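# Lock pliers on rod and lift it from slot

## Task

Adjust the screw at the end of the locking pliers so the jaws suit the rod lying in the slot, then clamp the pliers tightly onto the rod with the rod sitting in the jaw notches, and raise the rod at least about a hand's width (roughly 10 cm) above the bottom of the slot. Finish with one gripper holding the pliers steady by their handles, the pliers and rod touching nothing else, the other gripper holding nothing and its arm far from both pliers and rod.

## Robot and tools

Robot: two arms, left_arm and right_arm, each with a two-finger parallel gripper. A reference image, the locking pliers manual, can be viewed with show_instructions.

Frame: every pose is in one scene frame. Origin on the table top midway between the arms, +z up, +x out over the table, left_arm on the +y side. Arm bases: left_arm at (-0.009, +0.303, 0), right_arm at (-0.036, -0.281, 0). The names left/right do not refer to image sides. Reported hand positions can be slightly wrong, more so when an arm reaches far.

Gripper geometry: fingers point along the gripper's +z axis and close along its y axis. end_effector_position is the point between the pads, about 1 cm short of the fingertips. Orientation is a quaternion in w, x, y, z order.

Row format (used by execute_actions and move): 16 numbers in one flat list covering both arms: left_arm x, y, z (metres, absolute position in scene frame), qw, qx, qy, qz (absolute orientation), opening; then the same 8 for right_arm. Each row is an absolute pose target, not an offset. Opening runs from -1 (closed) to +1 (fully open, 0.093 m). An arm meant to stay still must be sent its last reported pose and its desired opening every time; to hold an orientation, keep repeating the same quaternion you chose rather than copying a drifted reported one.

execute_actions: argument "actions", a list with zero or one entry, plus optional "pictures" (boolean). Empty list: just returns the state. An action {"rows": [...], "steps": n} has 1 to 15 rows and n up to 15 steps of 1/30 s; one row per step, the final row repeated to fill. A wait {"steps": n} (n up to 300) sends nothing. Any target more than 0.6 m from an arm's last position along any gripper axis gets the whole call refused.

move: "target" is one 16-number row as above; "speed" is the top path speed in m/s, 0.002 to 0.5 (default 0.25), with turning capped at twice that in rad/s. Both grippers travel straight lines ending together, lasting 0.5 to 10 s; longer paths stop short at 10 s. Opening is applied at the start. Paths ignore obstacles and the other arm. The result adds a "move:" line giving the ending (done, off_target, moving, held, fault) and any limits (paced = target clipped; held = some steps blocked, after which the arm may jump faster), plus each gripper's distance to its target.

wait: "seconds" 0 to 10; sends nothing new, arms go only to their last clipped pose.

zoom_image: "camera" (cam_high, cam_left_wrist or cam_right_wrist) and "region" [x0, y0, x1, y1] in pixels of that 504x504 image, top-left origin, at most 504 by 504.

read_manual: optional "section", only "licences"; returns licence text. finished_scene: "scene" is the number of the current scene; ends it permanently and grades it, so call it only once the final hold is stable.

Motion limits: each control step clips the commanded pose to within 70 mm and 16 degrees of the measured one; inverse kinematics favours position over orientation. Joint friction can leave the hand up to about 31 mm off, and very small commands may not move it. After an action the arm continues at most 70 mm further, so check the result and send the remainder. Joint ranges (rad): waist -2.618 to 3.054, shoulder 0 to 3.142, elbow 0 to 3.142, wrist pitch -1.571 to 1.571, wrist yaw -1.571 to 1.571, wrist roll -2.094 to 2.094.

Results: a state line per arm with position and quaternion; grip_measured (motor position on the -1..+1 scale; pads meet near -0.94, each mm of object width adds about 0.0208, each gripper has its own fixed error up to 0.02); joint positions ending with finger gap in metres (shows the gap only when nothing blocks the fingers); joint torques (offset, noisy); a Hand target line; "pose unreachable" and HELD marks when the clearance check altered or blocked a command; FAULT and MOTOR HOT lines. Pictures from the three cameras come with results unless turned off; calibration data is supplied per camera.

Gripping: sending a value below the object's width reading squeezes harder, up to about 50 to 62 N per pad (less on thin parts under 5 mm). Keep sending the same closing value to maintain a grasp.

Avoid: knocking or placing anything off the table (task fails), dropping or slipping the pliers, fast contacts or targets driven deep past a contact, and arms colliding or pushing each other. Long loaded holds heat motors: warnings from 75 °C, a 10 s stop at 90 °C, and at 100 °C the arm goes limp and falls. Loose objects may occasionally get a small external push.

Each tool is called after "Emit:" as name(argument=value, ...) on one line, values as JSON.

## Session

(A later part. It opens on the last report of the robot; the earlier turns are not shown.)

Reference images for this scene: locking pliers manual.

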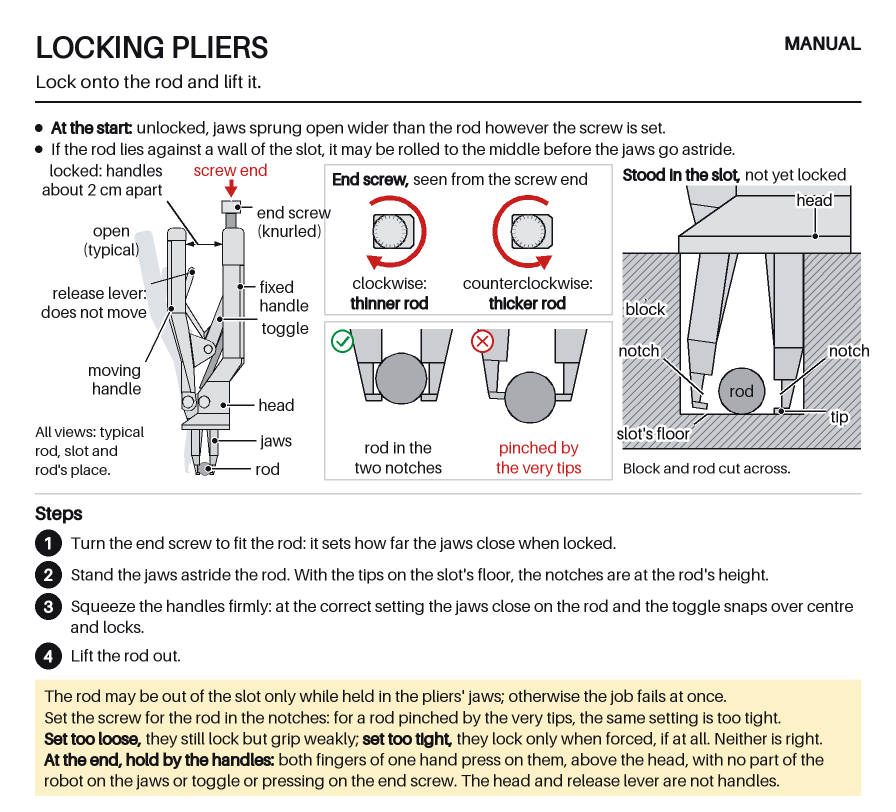

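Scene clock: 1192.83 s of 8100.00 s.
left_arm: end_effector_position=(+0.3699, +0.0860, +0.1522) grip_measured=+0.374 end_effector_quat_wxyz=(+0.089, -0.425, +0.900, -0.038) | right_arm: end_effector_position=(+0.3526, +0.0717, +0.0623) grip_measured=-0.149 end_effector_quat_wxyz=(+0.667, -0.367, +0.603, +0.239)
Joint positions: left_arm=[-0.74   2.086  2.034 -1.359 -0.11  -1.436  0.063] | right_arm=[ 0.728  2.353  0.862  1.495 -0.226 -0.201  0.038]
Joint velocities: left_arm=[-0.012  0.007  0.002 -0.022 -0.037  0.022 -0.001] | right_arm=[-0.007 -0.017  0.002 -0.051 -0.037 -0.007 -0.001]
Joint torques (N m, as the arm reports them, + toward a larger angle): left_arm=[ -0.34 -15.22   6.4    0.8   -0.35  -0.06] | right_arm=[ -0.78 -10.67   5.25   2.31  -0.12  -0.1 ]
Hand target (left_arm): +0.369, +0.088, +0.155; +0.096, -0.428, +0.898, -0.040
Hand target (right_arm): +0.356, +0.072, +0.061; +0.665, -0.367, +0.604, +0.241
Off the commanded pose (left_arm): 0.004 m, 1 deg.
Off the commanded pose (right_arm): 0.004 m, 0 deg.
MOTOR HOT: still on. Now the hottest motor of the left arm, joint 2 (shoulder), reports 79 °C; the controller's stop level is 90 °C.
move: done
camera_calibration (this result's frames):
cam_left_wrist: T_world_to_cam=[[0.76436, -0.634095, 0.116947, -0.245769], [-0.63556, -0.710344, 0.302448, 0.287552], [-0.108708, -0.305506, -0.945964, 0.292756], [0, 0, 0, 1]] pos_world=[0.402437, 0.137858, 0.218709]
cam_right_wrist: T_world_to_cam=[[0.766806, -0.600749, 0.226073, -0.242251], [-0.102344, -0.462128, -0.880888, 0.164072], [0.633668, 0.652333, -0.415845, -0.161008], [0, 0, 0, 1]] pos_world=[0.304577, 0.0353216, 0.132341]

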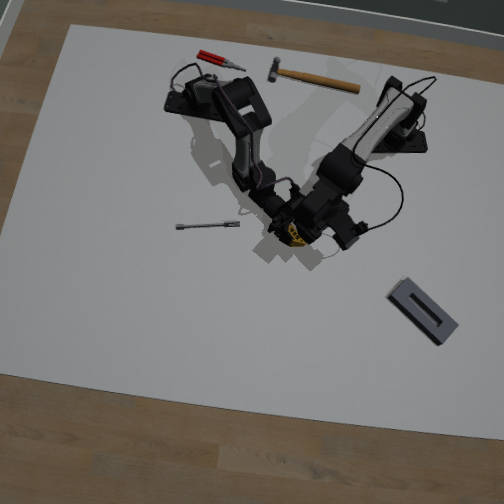

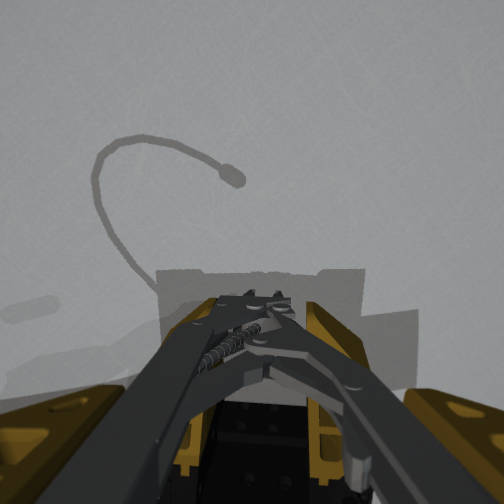

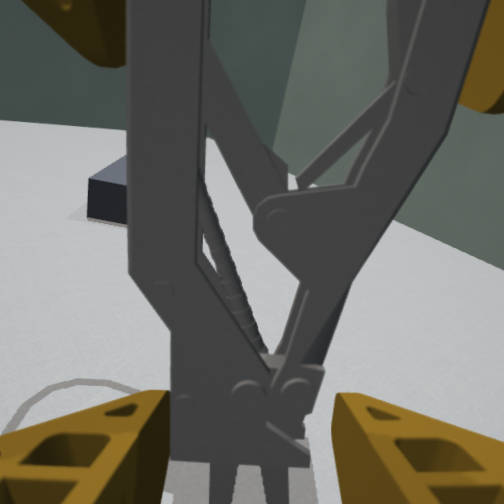

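Emit:
execute_actions(actions=[{"rows":[[0.369,0.088,0.155,0.0965,-0.428,0.8976,-0.040,0.37,0.352,0.075,0.063,0.665,-0.367,0.603,0.241,-0.2],[0.369,0.088,0.155,0.0965,-0.428,0.8976,-0.040,0.37,0.352,0.075,0.063,0.665,-0.367,0.603,0.241,-0.24],[0.369,0.088,0.155,0.0965,-0.428,0.8976,-0.040,0.37,0.352,0.075,0.063,0.665,-0.367,0.603,0.241,-0.28],[0.369,0.088,0.155,0.0965,-0.428,0.8976,-0.040,0.37,0.352,0.075,0.063,0.665,-0.367,0.603,0.241,-0.32],[0.369,0.088,0.155,0.0965,-0.428,0.8976,-0.040,0.37,0.352,0.075,0.063,0.665,-0.367,0.603,0.241,-0.36],[0.369,0.088,0.155,0.0965,-0.428,0.8976,-0.040,0.37,0.352,0.075,0.063,0.665,-0.367,0.603,0.241,-0.41],[0.369,0.088,0.155,0.0965,-0.428,0.8976,-0.040,0.37,0.352,0.075,0.063,0.665,-0.367,0.603,0.241,-0.45],[0.369,0.088,0.155,0.0965,-0.428,0.8976,-0.040,0.37,0.352,0.075,0.063,0.665,-0.367,0.603,0.241,-0.45],[0.369,0.088,0.155,0.0965,-0.428,0.8976,-0.040,0.37,0.352,0.075,0.063,0.665,-0.367,0.603,0.241,-0.45],[0.369,0.088,0.155,0.0965,-0.428,0.8976,-0.040,0.42,0.352,0.075,0.063,0.665,-0.367,0.603,0.241,-0.45],[0.369,0.088,0.155,0.0965,-0.428,0.8976,-0.040,0.47,0.352,0.075,0.063,0.665,-0.367,0.603,0.241,-0.45],[0.369,0.088,0.155,0.0965,-0.428,0.8976,-0.040,0.55,0.352,0.075,0.063,0.665,-0.367,0.603,0.241,-0.45],[0.369,0.088,0.155,0.0965,-0.428,0.8976,-0.040,1.0,0.352,0.075,0.063,0.665,-0.367,0.603,0.241,-0.45]],"steps":15}], pictures=false)

Emit:
move(target=[0.358,0.098,0.232,0.0965,-0.428,0.8976,-0.040,1.0,0.352,0.075,0.075,0.68,-0.36,0.59,0.245,-0.45], speed=0.1)

Scene clock: 1199.53 s of 8100.00 s.
left_arm: end_effector_position=(+0.3713, +0.0853, +0.1542) grip_measured=+0.994 end_effector_quat_wxyz=(+0.093, -0.425, +0.899, -0.042) | right_arm: end_effector_position=(+0.3516, +0.0727, +0.0555) grip_measured=-0.437 end_effector_quat_wxyz=(+0.656, -0.371, +0.612, +0.239)
Joint positions: left_arm=[-0.74   2.082  2.034 -1.352 -0.111 -1.437  0.093] | right_arm=[ 0.73   2.353  0.862  1.467 -0.227 -0.201  0.024]
Joint velocities: left_arm=[ 0.007 -0.042 -0.017 -0.037  0.037  0.007  0.039] | right_arm=[ 0.002  0.002  0.017 -0.168 -0.007 -0.037 -0.002]
Joint torques (N m, as the arm reports them, + toward a larger angle): left_arm=[ -0.35 -14.48   6.38   0.77  -0.33  -0.06] | right_arm=[  0.14 -11.53   4.71   2.95   0.02  -0.1 ]
Hand target (left_arm): +0.369, +0.088, +0.155; +0.096, -0.428, +0.898, -0.040
Hand target (right_arm): +0.352, +0.075, +0.063; +0.665, -0.367, +0.603, +0.241
Off the commanded pose (left_arm): 0.004 m, 1 deg.
Off the commanded pose (right_arm): 0.008 m, 2 deg.
MOTOR HOT: still on. Now the hottest motor of the left arm, joint 2 (shoulder), reports 80 °C; the controller's stop level is 90 °C.
Steps of this call (steps 1 to 186: nothing new was sent; steps 187 to 201: all 15 steps of this action). Readings (end_effector_position):
187: left_arm (+0.3699, +0.0860, +0.1522) | right_arm (+0.3524, +0.0719, +0.0623)
188: left_arm (+0.3700, +0.0859, +0.1523) | right_arm (+0.3524, +0.0719, +0.0622)
190: left_arm (+0.3707, +0.0854, +0.1524) | right_arm (+0.3520, +0.0723, +0.0619)
194: left_arm (+0.3710, +0.0852, +0.1525) | right_arm (+0.3520, +0.0723, +0.0618)
201: the state above

Scene clock: 1201.03 s of 8100.00 s.
left_arm: end_effector_position=(+0.3554, +0.0958, +0.2227) grip_measured=+1.000 end_effector_quat_wxyz=(+0.109, -0.426, +0.896, -0.065) | right_arm: end_effector_position=(+0.3515, +0.0727, +0.0516) grip_measured=-0.437 end_effector_quat_wxyz=(+0.650, -0.373, +0.617, +0.239)
Joint positions: left_arm=[-0.74   2.026  2.225 -1.543 -0.114 -1.437  0.093] | right_arm=[ 0.73   2.353  0.862  1.45  -0.227 -0.2    0.024]
Joint velocities: left_arm=[-0.012  0.002  0.002  0.066  0.007 -0.051  0.   ] | right_arm=[-0.002  0.012 -0.012 -0.022 -0.066 -0.007 -0.   ]
Joint torques (N m, as the arm reports them, + toward a larger angle): left_arm=[  0.01 -12.82  10.3    0.73  -0.28   0.15] | right_arm=[  0.14 -12.1    4.66   3.2    0.    -0.04]
Hand target (left_arm): +0.356, +0.099, +0.231; +0.117, -0.425, +0.895, -0.070
Hand target (right_arm): +0.352, +0.075, +0.075; +0.679, -0.360, +0.591, +0.245
Off the commanded pose (left_arm): 0.010 m, 3 deg.
Off the commanded pose (right_arm): 0.024 m, 5 deg.
MOTOR HOT: still on. Now the hottest motor of the left arm, joint 2 (shoulder), reports 80 °C; the controller's stop level is 90 °C.
joint sent to its limit (left arm) — the command would take joint 4 (wrist pitch) past its lower limit, so that joint was sent only as far as its limit.
move: off_target (left_arm, right_arm)
camera_calibration (this result's frames):
cam_left_wrist: T_world_to_cam=[[0.75673, -0.627753, 0.182444, -0.249197], [-0.6516, -0.701804, 0.287902, 0.272198], [-0.052691, -0.336745, -0.94012, 0.342662], [0, 0, 0, 1]] pos_world=[0.383994, 0.149986, 0.289242]
cam_right_wrist: T_world_to_cam=[[0.777058, -0.591855, 0.214217, -0.242017], [-0.132204, -0.486212, -0.863782, 0.166306], [0.615388, 0.642889, -0.456061, -0.156146], [0, 0, 0, 1]] pos_world=[0.306138, 0.0380056, 0.124284]

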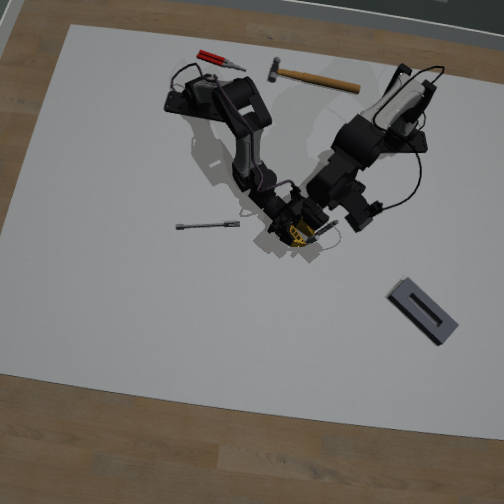

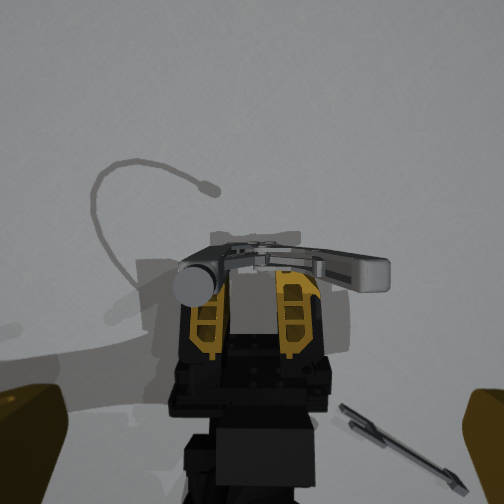

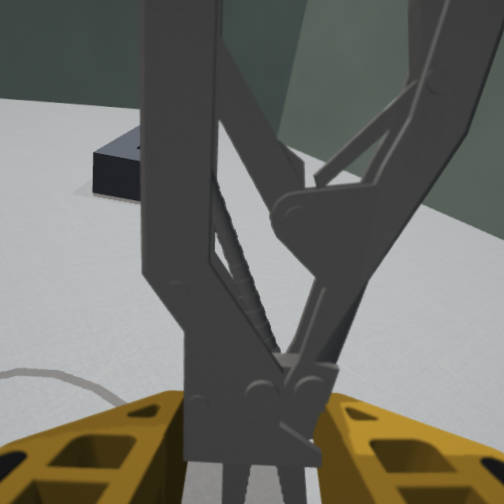

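Emit:
move(target=[0.360,0.131,0.213,-0.038,-0.2555,0.9536,-0.153,-0.5,0.352,0.075,0.075,0.68,-0.36,0.59,0.245,-0.45], speed=0.1)

Scene clock: 1211.97 s of 8100.00 s.
left_arm: end_effector_position=(+0.3652, +0.1281, +0.2192) grip_measured=-0.499 end_effector_quat_wxyz=(-0.004, -0.257, +0.951, -0.171) | right_arm: end_effector_position=(+0.3515, +0.0727, +0.0517) grip_measured=-0.437 end_effector_quat_wxyz=(+0.651, -0.373, +0.617, +0.239)
Joint positions: left_arm=[-0.498  2.018  2.181 -1.545  0.289 -0.877  0.021] | right_arm=[ 0.73   2.353  0.862  1.451 -0.227 -0.2    0.024]
Joint velocities: left_arm=[-0.002 -0.017 -0.012 -0.007  0.066  0.051 -0.   ] | right_arm=[ 0.002  0.007 -0.007  0.051 -0.022  0.095  0.   ]
Joint torques (N m, as the arm reports them, + toward a larger angle): left_arm=[  0.28 -12.53   5.31   0.71   0.13   0.17] | right_arm=[  0.2  -12.13   4.62   3.25  -0.01  -0.03]
Hand target (left_arm): +0.360, +0.132, +0.212; -0.019, -0.258, +0.952, -0.164
Hand target (right_arm): +0.352, +0.075, +0.075; +0.679, -0.360, +0.591, +0.245
Off the commanded pose (left_arm): 0.009 m, 4 deg.
Off the commanded pose (right_arm): 0.023 m, 5 deg.
MOTOR HOT: still on. Now the hottest motor of the left arm, joint 2 (shoulder), reports 79 °C; the controller's stop level is 90 °C.
joint sent to its limit (left arm) — the command would take joint 4 (wrist pitch) past its lower limit, so that joint was sent only as far as its limit.
move: off_target (left_arm, right_arm)
camera_calibration (this result's frames):
cam_left_wrist: T_world_to_cam=[[0.49495, -0.816619, 0.296914, -0.140961], [-0.812498, -0.313827, 0.491284, 0.266708], [-0.308012, -0.484403, -0.81883, 0.436328], [0, 0, 0, 1]] pos_world=[0.420862, 0.179947, 0.268103]
cam_right_wrist: T_world_to_cam=[[0.776984, -0.592019, 0.214031, -0.24201], [-0.131951, -0.485596, -0.864167, 0.166352], [0.615536, 0.643203, -0.455418, -0.156178], [0, 0, 0, 1]] pos_world=[0.306122, 0.0379592, 0.124427]

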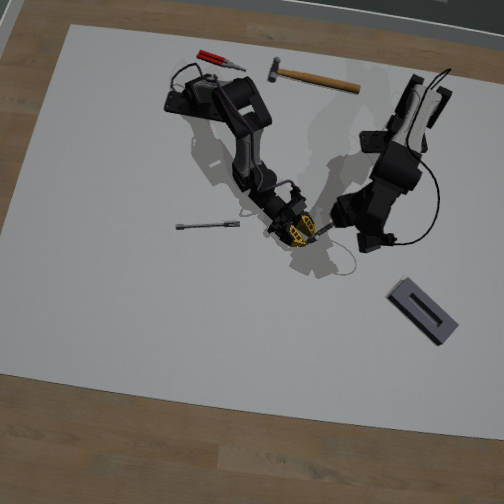

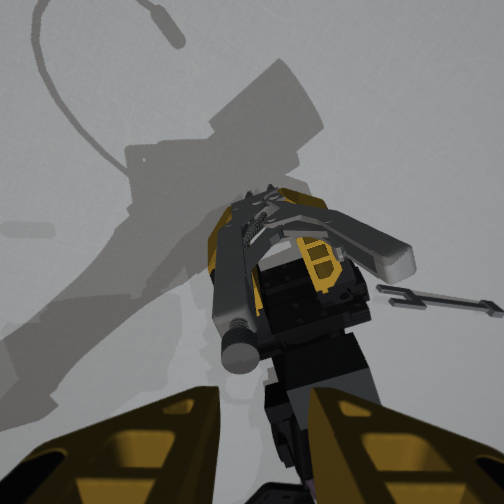

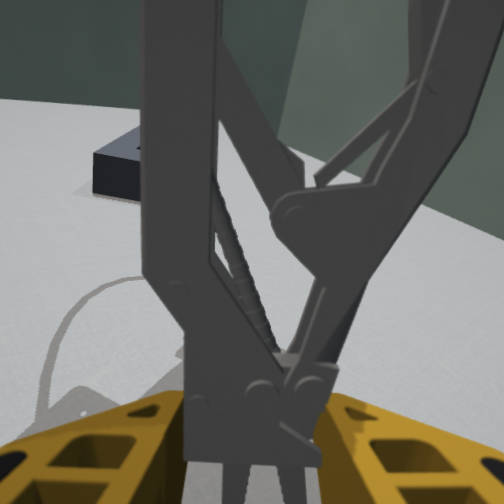

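Emit:
move(target=[0.357,0.125,0.183,-0.038,-0.2555,0.9536,-0.153,-0.5,0.352,0.075,0.075,0.68,-0.36,0.59,0.245,-0.45], speed=0.04)

Scene clock: 1216.10 s of 8100.00 s.
left_arm: end_effector_position=(+0.3608, +0.1286, +0.1904) grip_measured=-0.499 end_effector_quat_wxyz=(-0.030, -0.260, +0.952, -0.157) | right_arm: end_effector_position=(+0.3514, +0.0726, +0.0508) grip_measured=-0.437 end_effector_quat_wxyz=(+0.649, -0.373, +0.618, +0.239)
Joint positions: left_arm=[-0.498  2.018  2.068 -1.492  0.295 -0.875  0.021] | right_arm=[ 0.73   2.353  0.862  1.447 -0.227 -0.2    0.024]
Joint velocities: left_arm=[-0.012 -0.017  0.002  0.037 -0.007 -0.051 -0.   ] | right_arm=[-0.007  0.007  0.007  0.081  0.022  0.022 -0.   ]
Joint torques (N m, as the arm reports them, + toward a larger angle): left_arm=[ -0.95 -12.2    5.53   0.75   0.08   0.08] | right_arm=[  0.32 -12.05   4.63   3.23  -0.01  -0.04]
Hand target (left_arm): +0.358, +0.125, +0.183; -0.039, -0.255, +0.954, -0.154
Hand target (right_arm): +0.352, +0.075, +0.075; +0.679, -0.360, +0.591, +0.245
Off the commanded pose (left_arm): 0.009 m, 1 deg.
Off the commanded pose (right_arm): 0.024 m, 5 deg.
MOTOR HOT: still on. Now the hottest motor of the left arm, joint 2 (shoulder), reports 78 °C; the controller's stop level is 90 °C.
move: off_target (right_arm)
camera_calibration (this result's frames):
cam_left_wrist: T_world_to_cam=[[0.508224, -0.822167, 0.256417, -0.126174], [-0.783802, -0.318181, 0.533305, 0.259643], [-0.356879, -0.472019, -0.806124, 0.425226], [0, 0, 0, 1]] pos_world=[0.419387, 0.179592, 0.236669]
cam_right_wrist: T_world_to_cam=[[0.777624, -0.591514, 0.2131, -0.242021], [-0.134537, -0.487636, -0.862619, 0.16653], [0.614166, 0.642123, -0.458778, -0.155827], [0, 0, 0, 1]] pos_world=[0.30631, 0.0381075, 0.123737]

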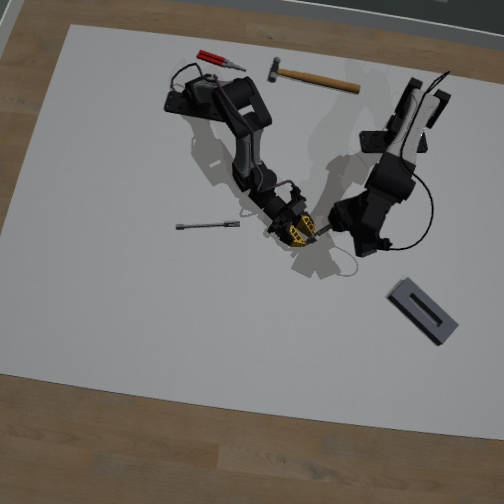

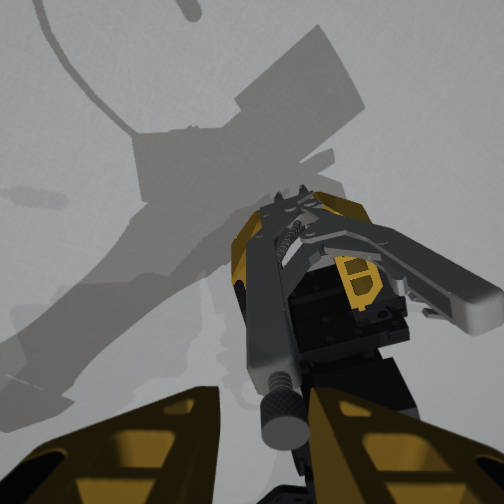

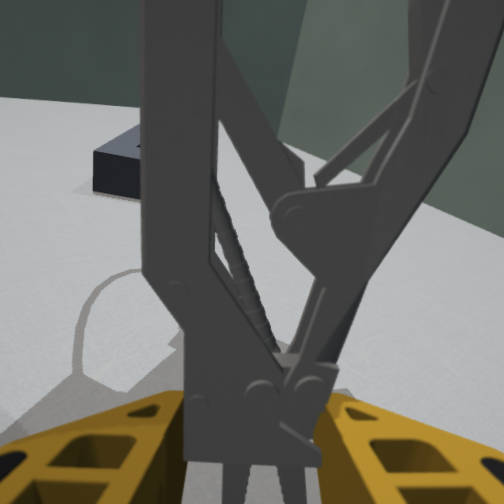

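Emit:
move(target=[0.357,0.115,0.180,-0.038,-0.2555,0.9536,-0.153,-0.5,0.352,0.075,0.075,0.68,-0.36,0.59,0.245,-0.45], speed=0.02)

Scene clock: 1220.70 s of 8100.00 s.
left_arm: end_effector_position=(+0.3597, +0.1180, +0.1909) grip_measured=-0.499 end_effector_quat_wxyz=(-0.027, -0.254, +0.953, -0.161) | right_arm: end_effector_position=(+0.3515, +0.0727, +0.0516) grip_measured=-0.437 end_effector_quat_wxyz=(+0.650, -0.373, +0.617, +0.239)
Joint positions: left_arm=[-0.524  2.018  2.068 -1.476  0.295 -0.889  0.021] | right_arm=[ 0.73   2.353  0.862  1.45  -0.227 -0.2    0.024]
Joint velocities: left_arm=[-0.007 -0.007  0.012 -0.051  0.037  0.022  0.   ] | right_arm=[-0.012 -0.002  0.002 -0.037 -0.066 -0.051  0.001]
Joint torques (N m, as the arm reports them, + toward a larger angle): left_arm=[ -0.75 -11.48   5.66   0.82   0.1   -0.02] | right_arm=[  0.19 -12.14   4.64   3.24   0.    -0.04]
Hand target (left_arm): +0.357, +0.115, +0.180; -0.038, -0.256, +0.954, -0.153
Hand target (right_arm): +0.352, +0.075, +0.075; +0.679, -0.360, +0.591, +0.245
Off the commanded pose (left_arm): 0.012 m, 2 deg.
Off the commanded pose (right_arm): 0.024 m, 5 deg.
MOTOR HOT: still on. Now the hottest motor of the left arm, joint 2 (shoulder), reports 77 °C; the controller's stop level is 90 °C.
move: off_target (left_arm, right_arm)
camera_calibration (this result's frames):
cam_left_wrist: T_world_to_cam=[[0.496059, -0.826438, 0.266317, -0.13153], [-0.7929, -0.306149, 0.526861, 0.258218], [-0.353885, -0.472517, -0.807151, 0.4194], [0, 0, 0, 1]] pos_world=[0.418408, 0.168525, 0.237503]
cam_right_wrist: T_world_to_cam=[[0.777113, -0.591917, 0.213845, -0.242013], [-0.132468, -0.486004, -0.863859, 0.166388], [0.615263, 0.642988, -0.45609, -0.156108], [0, 0, 0, 1]] pos_world=[0.306159, 0.037989, 0.124289]

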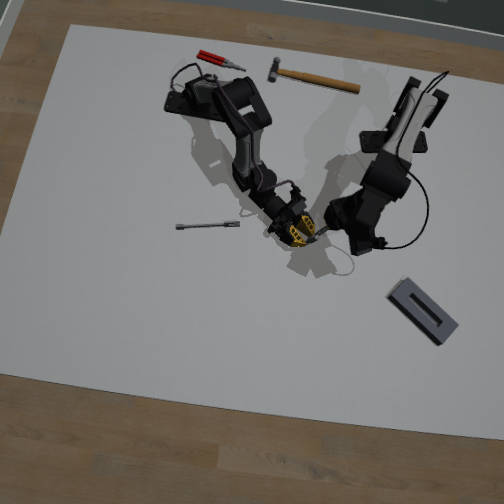

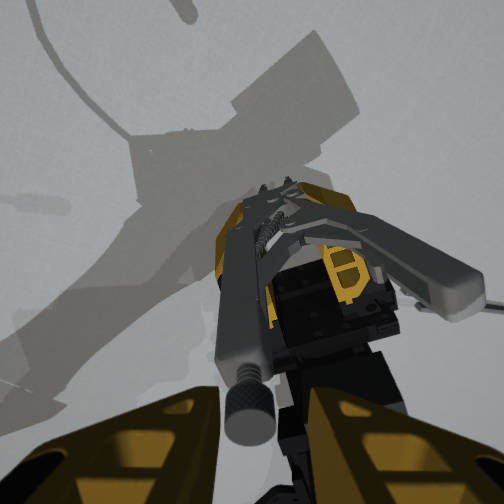

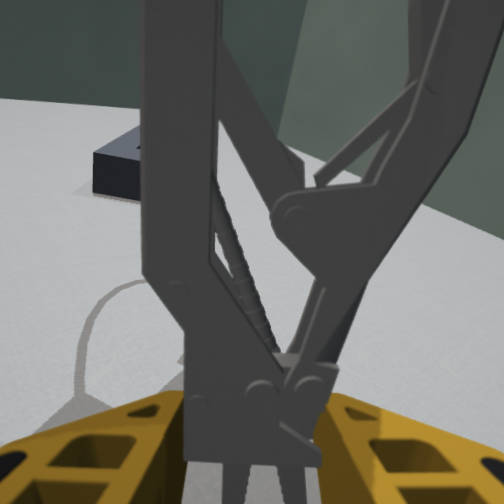

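Emit:
move(target=[0.357,0.121,0.174,-0.038,-0.2555,0.9536,-0.153,-0.5,0.352,0.075,0.075,0.68,-0.36,0.59,0.245,-0.45], speed=0.015)

Scene clock: 1225.73 s of 8100.00 s.
left_arm: end_effector_position=(+0.3586, +0.1184, +0.1793) grip_measured=-0.499 end_effector_quat_wxyz=(-0.034, -0.256, +0.954, -0.155) | right_arm: end_effector_position=(+0.3517, +0.0725, +0.0515) grip_measured=-0.437 end_effector_quat_wxyz=(+0.650, -0.372, +0.618, +0.239)
Joint positions: left_arm=[-0.524  2.018  2.022 -1.449  0.295 -0.89   0.021] | right_arm=[ 0.73   2.353  0.862  1.45  -0.226 -0.2    0.024]
Joint velocities: left_arm=[-0.007 -0.007 -0.022 -0.022  0.007 -0.007  0.   ] | right_arm=[-0.007 -0.007 -0.002 -0.051  0.007  0.037 -0.001]
Joint torques (N m, as the arm reports them, + toward a larger angle): left_arm=[  0.1  -12.94   5.53   0.75   0.09   0.11] | right_arm=[  0.17 -12.13   4.69   3.25  -0.02  -0.04]
Hand target (left_arm): +0.357, +0.121, +0.174; -0.038, -0.256, +0.954, -0.153
Hand target (right_arm): +0.352, +0.075, +0.075; +0.679, -0.360, +0.591, +0.245
Off the commanded pose (left_arm): 0.006 m, 0 deg.
Off the commanded pose (right_arm): 0.024 m, 5 deg.
MOTOR HOT: still on. Now the hottest motor of the left arm, joint 2 (shoulder), reports 77 °C; the controller's stop level is 90 °C.
move: off_target (right_arm)
camera_calibration (this result's frames):
cam_left_wrist: T_world_to_cam=[[0.500857, -0.827873, 0.252526, -0.126582], [-0.783551, -0.30975, 0.538611, 0.258511], [-0.367682, -0.467634, -0.803821, 0.413577], [0, 0, 0, 1]] pos_world=[0.41802, 0.168683, 0.22517]
cam_right_wrist: T_world_to_cam=[[0.776265, -0.593041, 0.213812, -0.241861], [-0.133434, -0.486048, -0.863685, 0.166588], [0.616123, 0.641919, -0.456434, -0.156374], [0, 0, 0, 1]] pos_world=[0.306323, 0.0379156, 0.124218]

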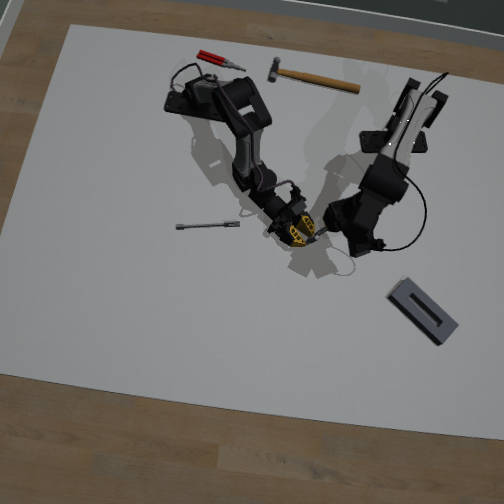

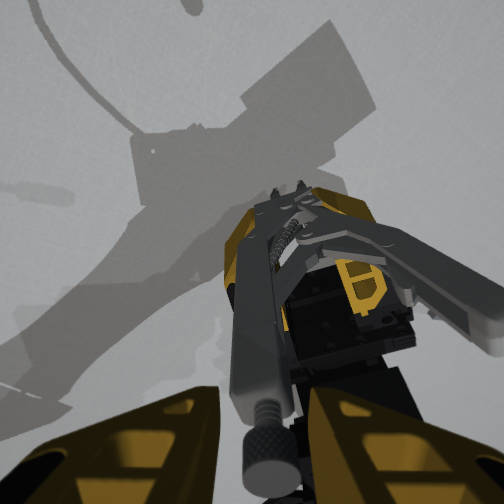

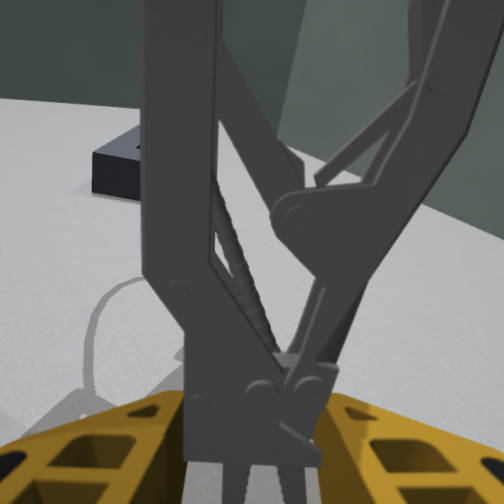

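Overshot; raise ~6 mm.

Emit:
move(target=[0.358,0.120,0.186,-0.038,-0.2555,0.9536,-0.153,-0.5,0.352,0.075,0.075,0.68,-0.36,0.59,0.245,-0.45], speed=0.015)

Scene clock: 1230.83 s of 8100.00 s.
left_arm: end_effector_position=(+0.3550, +0.1197, +0.1843) grip_measured=-0.499 end_effector_quat_wxyz=(-0.039, -0.256, +0.954, -0.153) | right_arm: end_effector_position=(+0.3517, +0.0725, +0.0515) grip_measured=-0.437 end_effector_quat_wxyz=(+0.650, -0.372, +0.618, +0.239)
Joint positions: left_arm=[-0.524  2.018  2.044 -1.481  0.295 -0.89   0.021] | right_arm=[ 0.73   2.353  0.862  1.45  -0.226 -0.2    0.024]
Joint velocities: left_arm=[-0.007 -0.002  0.012 -0.007 -0.037 -0.007 -0.002] | right_arm=[ 0.002  0.022 -0.002 -0.081 -0.007  0.007 -0.   ]
Joint torques (N m, as the arm reports them, + toward a larger angle): left_arm=[ -0.06 -11.28  10.6    0.48   0.08   0.08] | right_arm=[  0.21 -12.14   4.67   3.21  -0.02  -0.04]
Hand target (left_arm): +0.358, +0.120, +0.186; -0.038, -0.256, +0.954, -0.153
Hand target (right_arm): +0.352, +0.075, +0.075; +0.679, -0.360, +0.591, +0.245
Off the commanded pose (left_arm): 0.003 m, 0 deg.
Off the commanded pose (right_arm): 0.024 m, 5 deg.
MOTOR HOT: still on. Now the hottest motor of the left arm, joint 2 (shoulder), reports 76 °C; the controller's stop level is 90 °C.
move: off_target (right_arm)
camera_calibration (this result's frames):
cam_left_wrist: T_world_to_cam=[[0.503265, -0.828744, 0.24476, -0.124316], [-0.778304, -0.311649, 0.545085, 0.250588], [-0.375457, -0.46482, -0.801857, 0.418963], [0, 0, 0, 1]] pos_world=[0.4149, 0.169812, 0.229784]
cam_right_wrist: T_world_to_cam=[[0.776201, -0.593091, 0.213904, -0.24186], [-0.133176, -0.485844, -0.86384, 0.16657], [0.61626, 0.642027, -0.456098, -0.156409], [0, 0, 0, 1]] pos_world=[0.306304, 0.0379008, 0.124287]

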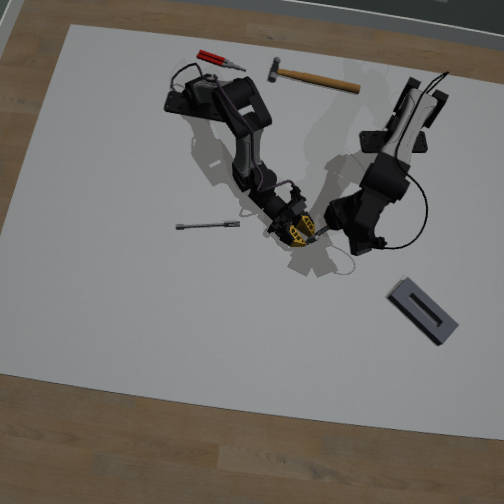

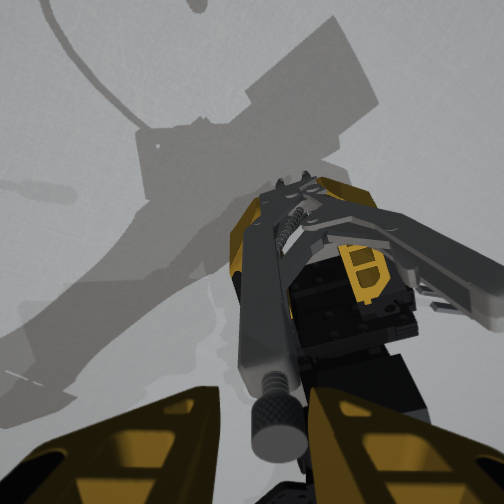

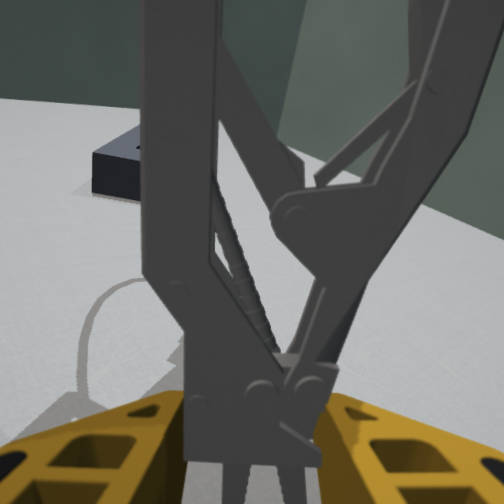

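Emit:
execute_actions(actions=[{"rows":[[0.357,0.118,0.185,-0.038,-0.2555,0.9536,-0.153,-0.58,0.352,0.075,0.075,0.68,-0.36,0.59,0.245,-0.45],[0.357,0.118,0.185,-0.038,-0.2555,0.9536,-0.153,-0.62,0.352,0.075,0.075,0.68,-0.36,0.59,0.245,-0.45],[0.357,0.118,0.185,-0.038,-0.2555,0.9536,-0.153,-0.66,0.352,0.075,0.075,0.68,-0.36,0.59,0.245,-0.45],[0.357,0.118,0.185,-0.038,-0.2555,0.9536,-0.153,-0.7,0.352,0.075,0.075,0.68,-0.36,0.59,0.245,-0.45],[0.357,0.118,0.185,-0.038,-0.2555,0.9536,-0.153,-0.75,0.352,0.075,0.075,0.68,-0.36,0.59,0.245,-0.45],[0.357,0.118,0.185,-0.038,-0.2555,0.9536,-0.153,-0.8,0.352,0.075,0.075,0.68,-0.36,0.59,0.245,-0.45],[0.357,0.118,0.185,-0.038,-0.2555,0.9536,-0.153,-0.86,0.352,0.075,0.075,0.68,-0.36,0.59,0.245,-0.45]],"steps":14}], pictures=false)

Emit:
move(target=[0.357,0.118,0.185,0.044,0.2555,0.9536,-0.152,-0.86,0.352,0.075,0.075,0.68,-0.36,0.59,0.245,-0.45], speed=0.3)

Scene clock: 1235.83 s of 8100.00 s.
left_arm: end_effector_position=(+0.3551, +0.1195, +0.1844) grip_measured=-0.844 end_effector_quat_wxyz=(-0.039, -0.256, +0.954, -0.153) | right_arm: end_effector_position=(+0.3506, +0.0736, +0.0517) grip_measured=-0.437 end_effector_quat_wxyz=(+0.650, -0.373, +0.617, +0.240)
Joint positions: left_arm=[-0.524  2.018  2.044 -1.481  0.296 -0.89   0.005] | right_arm=[ 0.732  2.353  0.862  1.451 -0.228 -0.2    0.024]
Joint velocities: left_arm=[ 0.002 -0.002 -0.007  0.022 -0.007  0.022 -0.   ] | right_arm=[-0.002 -0.002 -0.007 -0.022  0.051 -0.007  0.001]
Joint torques (N m, as the arm reports them, + toward a larger angle): left_arm=[ -0.45 -11.27   9.91   0.55   0.06   0.05] | right_arm=[ -0.14 -12.15   4.64   3.22   0.    -0.04]
Hand target (left_arm): +0.357, +0.118, +0.185; -0.038, -0.256, +0.954, -0.153
Hand target (right_arm): +0.352, +0.075, +0.075; +0.679, -0.360, +0.591, +0.245
Off the commanded pose (left_arm): 0.002 m, 0 deg.
Off the commanded pose (right_arm): 0.023 m, 5 deg.
MOTOR HOT: still on. Now the hottest motor of the left arm, joint 2 (shoulder), reports 75 °C; the controller's stop level is 90 °C.
Steps of this call (steps 1 to 136: nothing new was sent; steps 137 to 150: all 14 steps of this action). Readings (end_effector_position):
137: left_arm (+0.3548, +0.1198, +0.1843) | right_arm (+0.3517, +0.0725, +0.0517)
138: left_arm (+0.3548, +0.1198, +0.1843) | right_arm (+0.3517, +0.0725, +0.0517)
140: left_arm (+0.3549, +0.1196, +0.1843) | right_arm (+0.3512, +0.0729, +0.0517)
144: left_arm (+0.3551, +0.1195, +0.1844) | right_arm (+0.3506, +0.0736, +0.0517)
150: the state above

Scene clock: 1238.43 s of 8100.00 s.
left_arm: end_effector_position=(+0.3555, +0.1204, +0.1841) grip_measured=-0.845 end_effector_quat_wxyz=(+0.042, +0.248, +0.956, -0.149) | right_arm: end_effector_position=(+0.3515, +0.0729, +0.0520) grip_measured=-0.437 end_effector_quat_wxyz=(+0.651, -0.371, +0.617, +0.238)
Joint positions: left_arm=[-0.524  2.018  2.044 -1.481  0.289  0.142  0.005] | right_arm=[ 0.732  2.353  0.862  1.452 -0.221 -0.2    0.024]
Joint velocities: left_arm=[ 0.027  0.017 -0.012 -0.007  0.007 -0.007 -0.   ] | right_arm=[ 0.002 -0.002 -0.007 -0.022  0.007 -0.022  0.   ]
Joint torques (N m, as the arm reports them, + toward a larger angle): left_arm=[ -0.46 -11.67   9.77   0.63   0.19   0.21] | right_arm=[ -0.04 -12.16   4.64   3.22  -0.06  -0.05]
Hand target (left_arm): +0.357, +0.118, +0.185; +0.044, +0.255, +0.954, -0.152
Hand target (right_arm): +0.352, +0.075, +0.075; +0.679, -0.360, +0.591, +0.245
Off the commanded pose (left_arm): 0.003 m, 1 deg.
Off the commanded pose (right_arm): 0.023 m, 5 deg.
MOTOR HOT: still on. Now the hottest motor of the left arm, joint 2 (shoulder), reports 75 °C; the controller's stop level is 90 °C.
move: off_target (right_arm)
camera_calibration (this result's frames):
cam_left_wrist: T_world_to_cam=[[-0.483434, -0.842223, 0.238648, 0.22961], [-0.800816, 0.535604, 0.267997, 0.208289], [-0.353534, -0.0615545, -0.933394, 0.387149], [0, 0, 0, 1]] pos_world=[0.414672, 0.105653, 0.250746]
cam_right_wrist: T_world_to_cam=[[0.77427, -0.595378, 0.214549, -0.240809], [-0.13307, -0.484602, -0.864554, 0.167028], [0.618707, 0.640848, -0.454439, -0.157217], [0, 0, 0, 1]] pos_world=[0.305949, 0.0383211, 0.124624]

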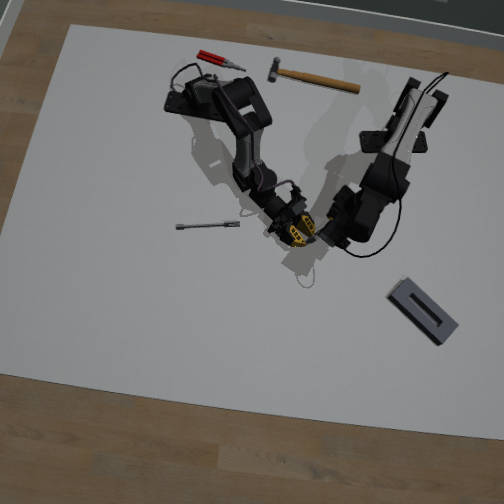

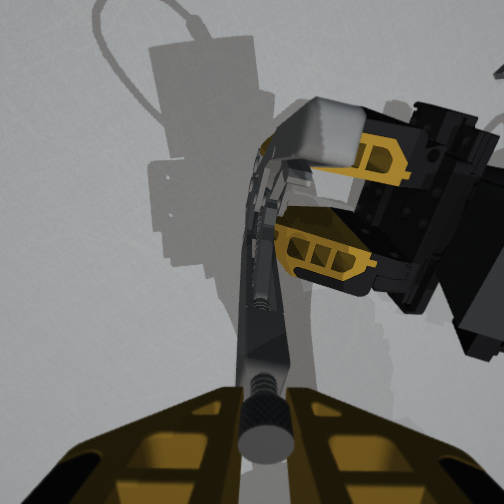

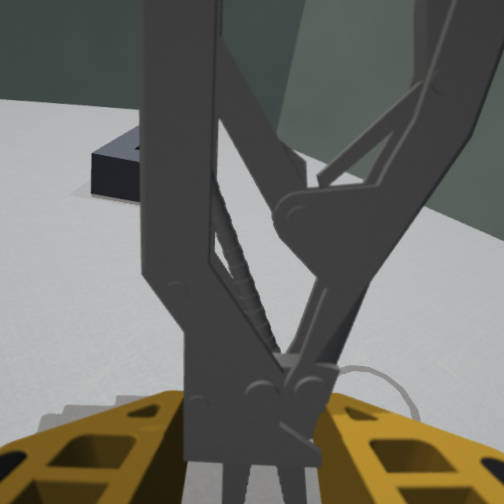

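Emit:
execute_actions(actions=[{"rows":[[0.357,0.118,0.185,0.044,0.2555,0.9536,-0.152,-0.3,0.352,0.075,0.075,0.68,-0.36,0.59,0.245,-0.45]],"steps":8}], pictures=false)

Emit:
move(target=[0.366,0.092,0.218,0.065,-0.429,0.899,-0.056,1.0,0.352,0.075,0.075,0.68,-0.36,0.59,0.245,-0.45], speed=0.3)

Emit:
move(target=[0.374,0.092,0.160,0.065,-0.429,0.899,-0.056,1.0,0.352,0.075,0.075,0.68,-0.36,0.59,0.245,-0.45], speed=0.06)

Scene clock: 1245.03 s of 8100.00 s.
left_arm: end_effector_position=(+0.3555, +0.1204, +0.1841) grip_measured=-0.302 end_effector_quat_wxyz=(+0.043, +0.250, +0.956, -0.149) | right_arm: end_effector_position=(+0.3515, +0.0729, +0.0521) grip_measured=-0.437 end_effector_quat_wxyz=(+0.652, -0.371, +0.617, +0.238)
Joint positions: left_arm=[-0.524  2.018  2.044 -1.481  0.29   0.147  0.031] | right_arm=[ 0.732  2.353  0.862  1.453 -0.221 -0.2    0.024]
Joint velocities: left_arm=[-0.002 -0.012 -0.012  0.007  0.022  0.007 -0.001] | right_arm=[ 0.007 -0.002  0.012  0.022 -0.007 -0.051  0.   ]
Joint torques (N m, as the arm reports them, + toward a larger angle): left_arm=[ -0.45 -11.63   9.79   0.6    0.19   0.18] | right_arm=[ -0.05 -12.21   4.85   3.21  -0.04  -0.04]
Hand target (left_arm): +0.357, +0.118, +0.185; +0.044, +0.256, +0.954, -0.152
Hand target (right_arm): +0.352, +0.075, +0.075; +0.679, -0.360, +0.591, +0.245
Off the commanded pose (left_arm): 0.003 m, 1 deg.
Off the commanded pose (right_arm): 0.023 m, 5 deg.
MOTOR HOT: still on. Now the hottest motor of the left arm, joint 2 (shoulder), reports 74 °C; the controller's stop level is 90 °C.
Steps of this call (steps 1 to 190: nothing new was sent; steps 191 to 198: all 8 steps of this action). Readings (end_effector_position):
191: left_arm (+0.3555, +0.1204, +0.1841) | right_arm (+0.3515, +0.0729, +0.0520)
192: left_arm (+0.3555, +0.1204, +0.1841) | right_arm (+0.3515, +0.0729, +0.0520)
194: left_arm (+0.3555, +0.1204, +0.1841) | right_arm (+0.3515, +0.0729, +0.0521)
198: the state above

Scene clock: 1248.20 s of 8100.00 s.
left_arm: end_effector_position=(+0.3639, +0.0947, +0.2201) grip_measured=+1.000 end_effector_quat_wxyz=(+0.079, -0.425, +0.897, -0.087) | right_arm: end_effector_position=(+0.3515, +0.0729, +0.0516) grip_measured=-0.437 end_effector_quat_wxyz=(+0.651, -0.371, +0.618, +0.238)
Joint positions: left_arm=[-0.699  2.057  2.264 -1.543 -0.031 -1.404  0.093] | right_arm=[ 0.732  2.353  0.862  1.451 -0.221 -0.2    0.024]
Joint velocities: left_arm=[-0.012 -0.007 -0.012 -0.022  0.007 -0.081  0.   ] | right_arm=[ 0.012 -0.002  0.007  0.066  0.022  0.037 -0.   ]
Joint torques (N m, as the arm reports them, + toward a larger angle): left_arm=[ -0.71 -10.67  10.24   0.73  -0.28  -0.03] | right_arm=[ -0.02 -12.13   4.69   3.22  -0.07  -0.05]
Hand target (left_arm): +0.365, +0.092, +0.218; +0.080, -0.427, +0.897, -0.082
Hand target (right_arm): +0.352, +0.075, +0.075; +0.679, -0.360, +0.591, +0.245
Off the commanded pose (left_arm): 0.004 m, 4 deg.
Off the commanded pose (right_arm): 0.023 m, 5 deg.
MOTOR HOT: still on. Now the hottest motor of the left arm, joint 2 (shoulder), reports 74 °C; the controller's stop level is 90 °C.
joint sent to its limit (left arm) — the command would take joint 4 (wrist pitch) past its lower limit, so that joint was sent only as far as its limit.
move: off_target (left_arm, right_arm)
camera_calibration (this result's frames):
cam_left_wrist: T_world_to_cam=[[0.756696, -0.623277, 0.197324, -0.259524], [-0.647825, -0.67425, 0.354556, 0.258993], [-0.0879411, -0.396123, -0.913976, 0.352916], [0, 0, 0, 1]] pos_world=[0.395198, 0.152669, 0.28194]
cam_right_wrist: T_world_to_cam=[[0.774526, -0.595175, 0.214187, -0.240814], [-0.134103, -0.485421, -0.863934, 0.167098], [0.618163, 0.640416, -0.455786, -0.157077], [0, 0, 0, 1]] pos_world=[0.306024, 0.038381, 0.124348]

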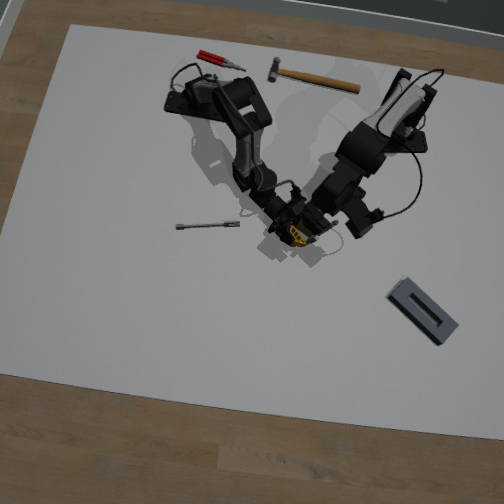

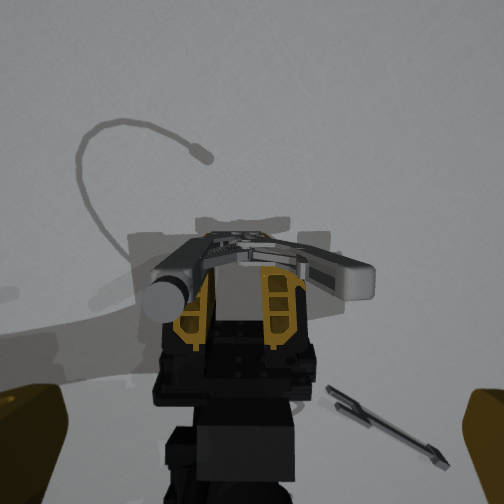

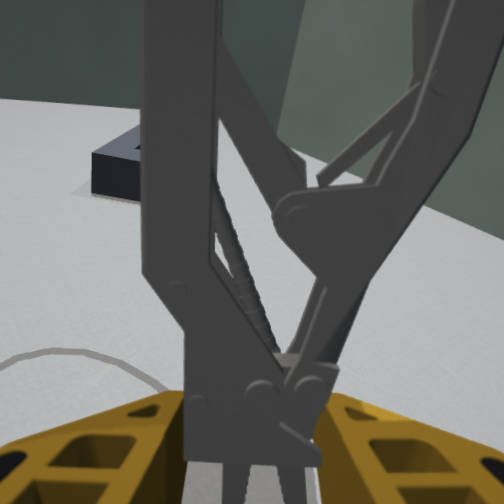

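Scene clock: 1249.63 s of 8100.00 s.
left_arm: end_effector_position=(+0.3743, +0.0893, +0.1725) grip_measured=+1.000 end_effector_quat_wxyz=(+0.069, -0.426, +0.899, -0.070) | right_arm: end_effector_position=(+0.3515, +0.0729, +0.0515) grip_measured=-0.437 end_effector_quat_wxyz=(+0.651, -0.371, +0.618, +0.238)
Joint positions: left_arm=[-0.699  2.081  2.107 -1.404 -0.034 -1.404  0.093] | right_arm=[ 0.732  2.353  0.862  1.45  -0.221 -0.2    0.024]
Joint velocities: left_arm=[-0.002 -0.002 -0.007 -0.022 -0.037  0.095  0.   ] | right_arm=[-0.012  0.007 -0.002  0.051 -0.007 -0.007 -0.001]
Joint torques (N m, as the arm reports them, + toward a larger angle): left_arm=[ -0.21 -11.84   5.77   0.84  -0.24   0.03] | right_arm=[ -0.01 -12.07   4.67   3.23  -0.06  -0.04]
Hand target (left_arm): +0.375, +0.092, +0.160; +0.065, -0.429, +0.899, -0.056
Hand target (right_arm): +0.352, +0.075, +0.075; +0.679, -0.360, +0.591, +0.245
Off the commanded pose (left_arm): 0.013 m, 2 deg.
Off the commanded pose (right_arm): 0.024 m, 5 deg.
MOTOR HOT: still on. Now the hottest motor of the left arm, joint 2 (shoulder), reports 74 °C; the controller's stop level is 90 °C.
move: off_target (left_arm, right_arm)
camera_calibration (this result's frames):
cam_left_wrist: T_world_to_cam=[[0.763072, -0.626822, 0.157532, -0.256598], [-0.635405, -0.682973, 0.360289, 0.274153], [-0.118246, -0.375023, -0.919443, 0.318659], [0, 0, 0, 1]] pos_world=[0.407681, 0.145903, 0.234637]
cam_right_wrist: T_world_to_cam=[[0.77459, -0.595124, 0.214097, -0.240815], [-0.134362, -0.485626, -0.863779, 0.167116], [0.618027, 0.640308, -0.456123, -0.157042], [0, 0, 0, 1]] pos_world=[0.306043, 0.0383959, 0.124279]

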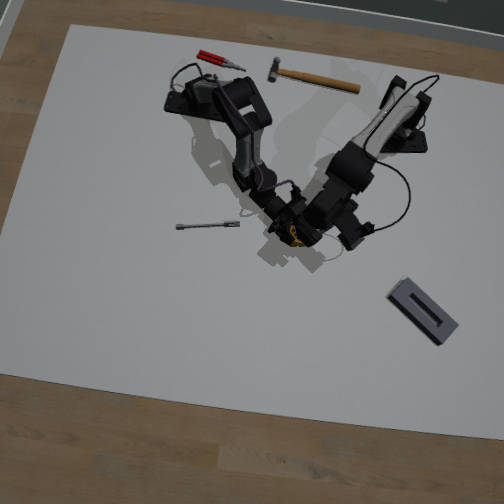

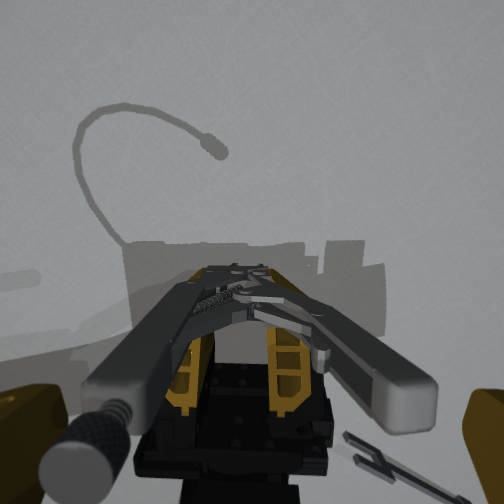

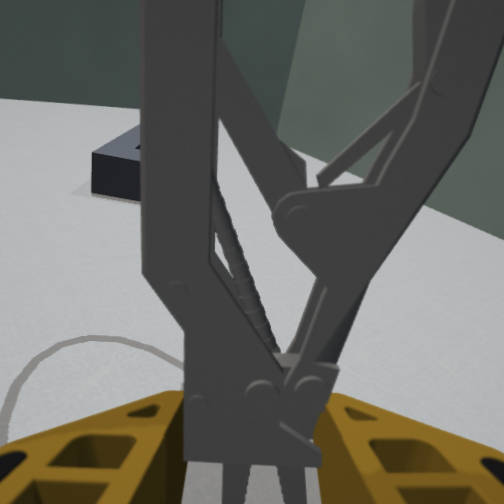

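Emit:
move(target=[0.373,0.092,0.133,0.065,-0.429,0.899,-0.056,1.0,0.352,0.075,0.075,0.68,-0.36,0.59,0.245,-0.45], speed=0.04)

Scene clock: 1253.00 s of 8100.00 s.
left_arm: end_effector_position=(+0.3757, +0.0888, +0.1356) grip_measured=+1.000 end_effector_quat_wxyz=(+0.063, -0.426, +0.900, -0.060) | right_arm: end_effector_position=(+0.3515, +0.0729, +0.0516) grip_measured=-0.437 end_effector_quat_wxyz=(+0.651, -0.371, +0.618, +0.238)
Joint positions: left_arm=[-0.699  2.081  1.962 -1.282 -0.036 -1.404  0.093] | right_arm=[ 0.732  2.353  0.862  1.451 -0.221 -0.2    0.024]
Joint velocities: left_arm=[ 0.012  0.002 -0.007 -0.022 -0.007  0.022  0.   ] | right_arm=[-0.002 -0.012  0.007  0.007 -0.007  0.051  0.   ]
Joint torques (N m, as the arm reports them, + toward a larger angle): left_arm=[ -0.35 -14.38   5.73   0.84  -0.27  -0.02] | right_arm=[  0.   -12.07   4.71   3.23  -0.06  -0.04]
Hand target (left_arm): +0.374, +0.092, +0.133; +0.065, -0.429, +0.899, -0.056
Hand target (right_arm): +0.352, +0.075, +0.075; +0.679, -0.360, +0.591, +0.245
Off the commanded pose (left_arm): 0.005 m, 1 deg.
Off the commanded pose (right_arm): 0.023 m, 5 deg.
MOTOR HOT: still on. Now the hottest motor of the left arm, joint 2 (shoulder), reports 74 °C; the controller's stop level is 90 °C.
move: off_target (right_arm)
camera_calibration (this result's frames):
cam_left_wrist: T_world_to_cam=[[0.766109, -0.628529, 0.134268, -0.249958], [-0.628044, -0.687734, 0.364118, 0.285084], [-0.136518, -0.363281, -0.921624, 0.290736], [0, 0, 0, 1]] pos_world=[0.410231, 0.144575, 0.197706]
cam_right_wrist: T_world_to_cam=[[0.774526, -0.595175, 0.214187, -0.240814], [-0.134103, -0.485421, -0.863934, 0.167098], [0.618163, 0.640416, -0.455786, -0.157077], [0, 0, 0, 1]] pos_world=[0.306024, 0.038381, 0.124348]

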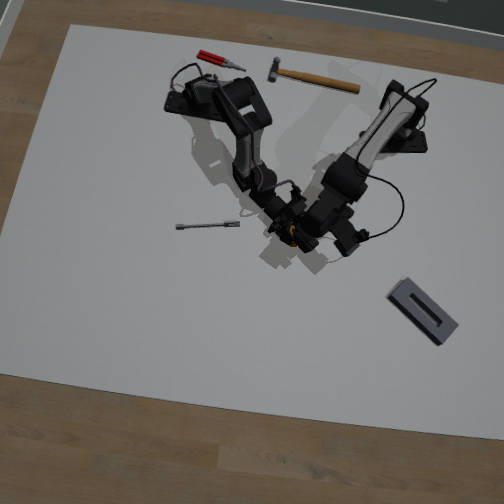

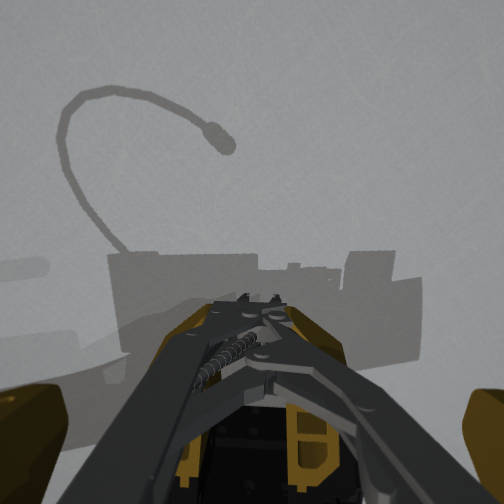

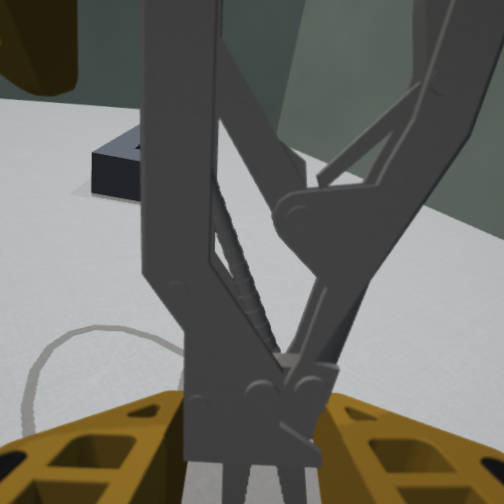

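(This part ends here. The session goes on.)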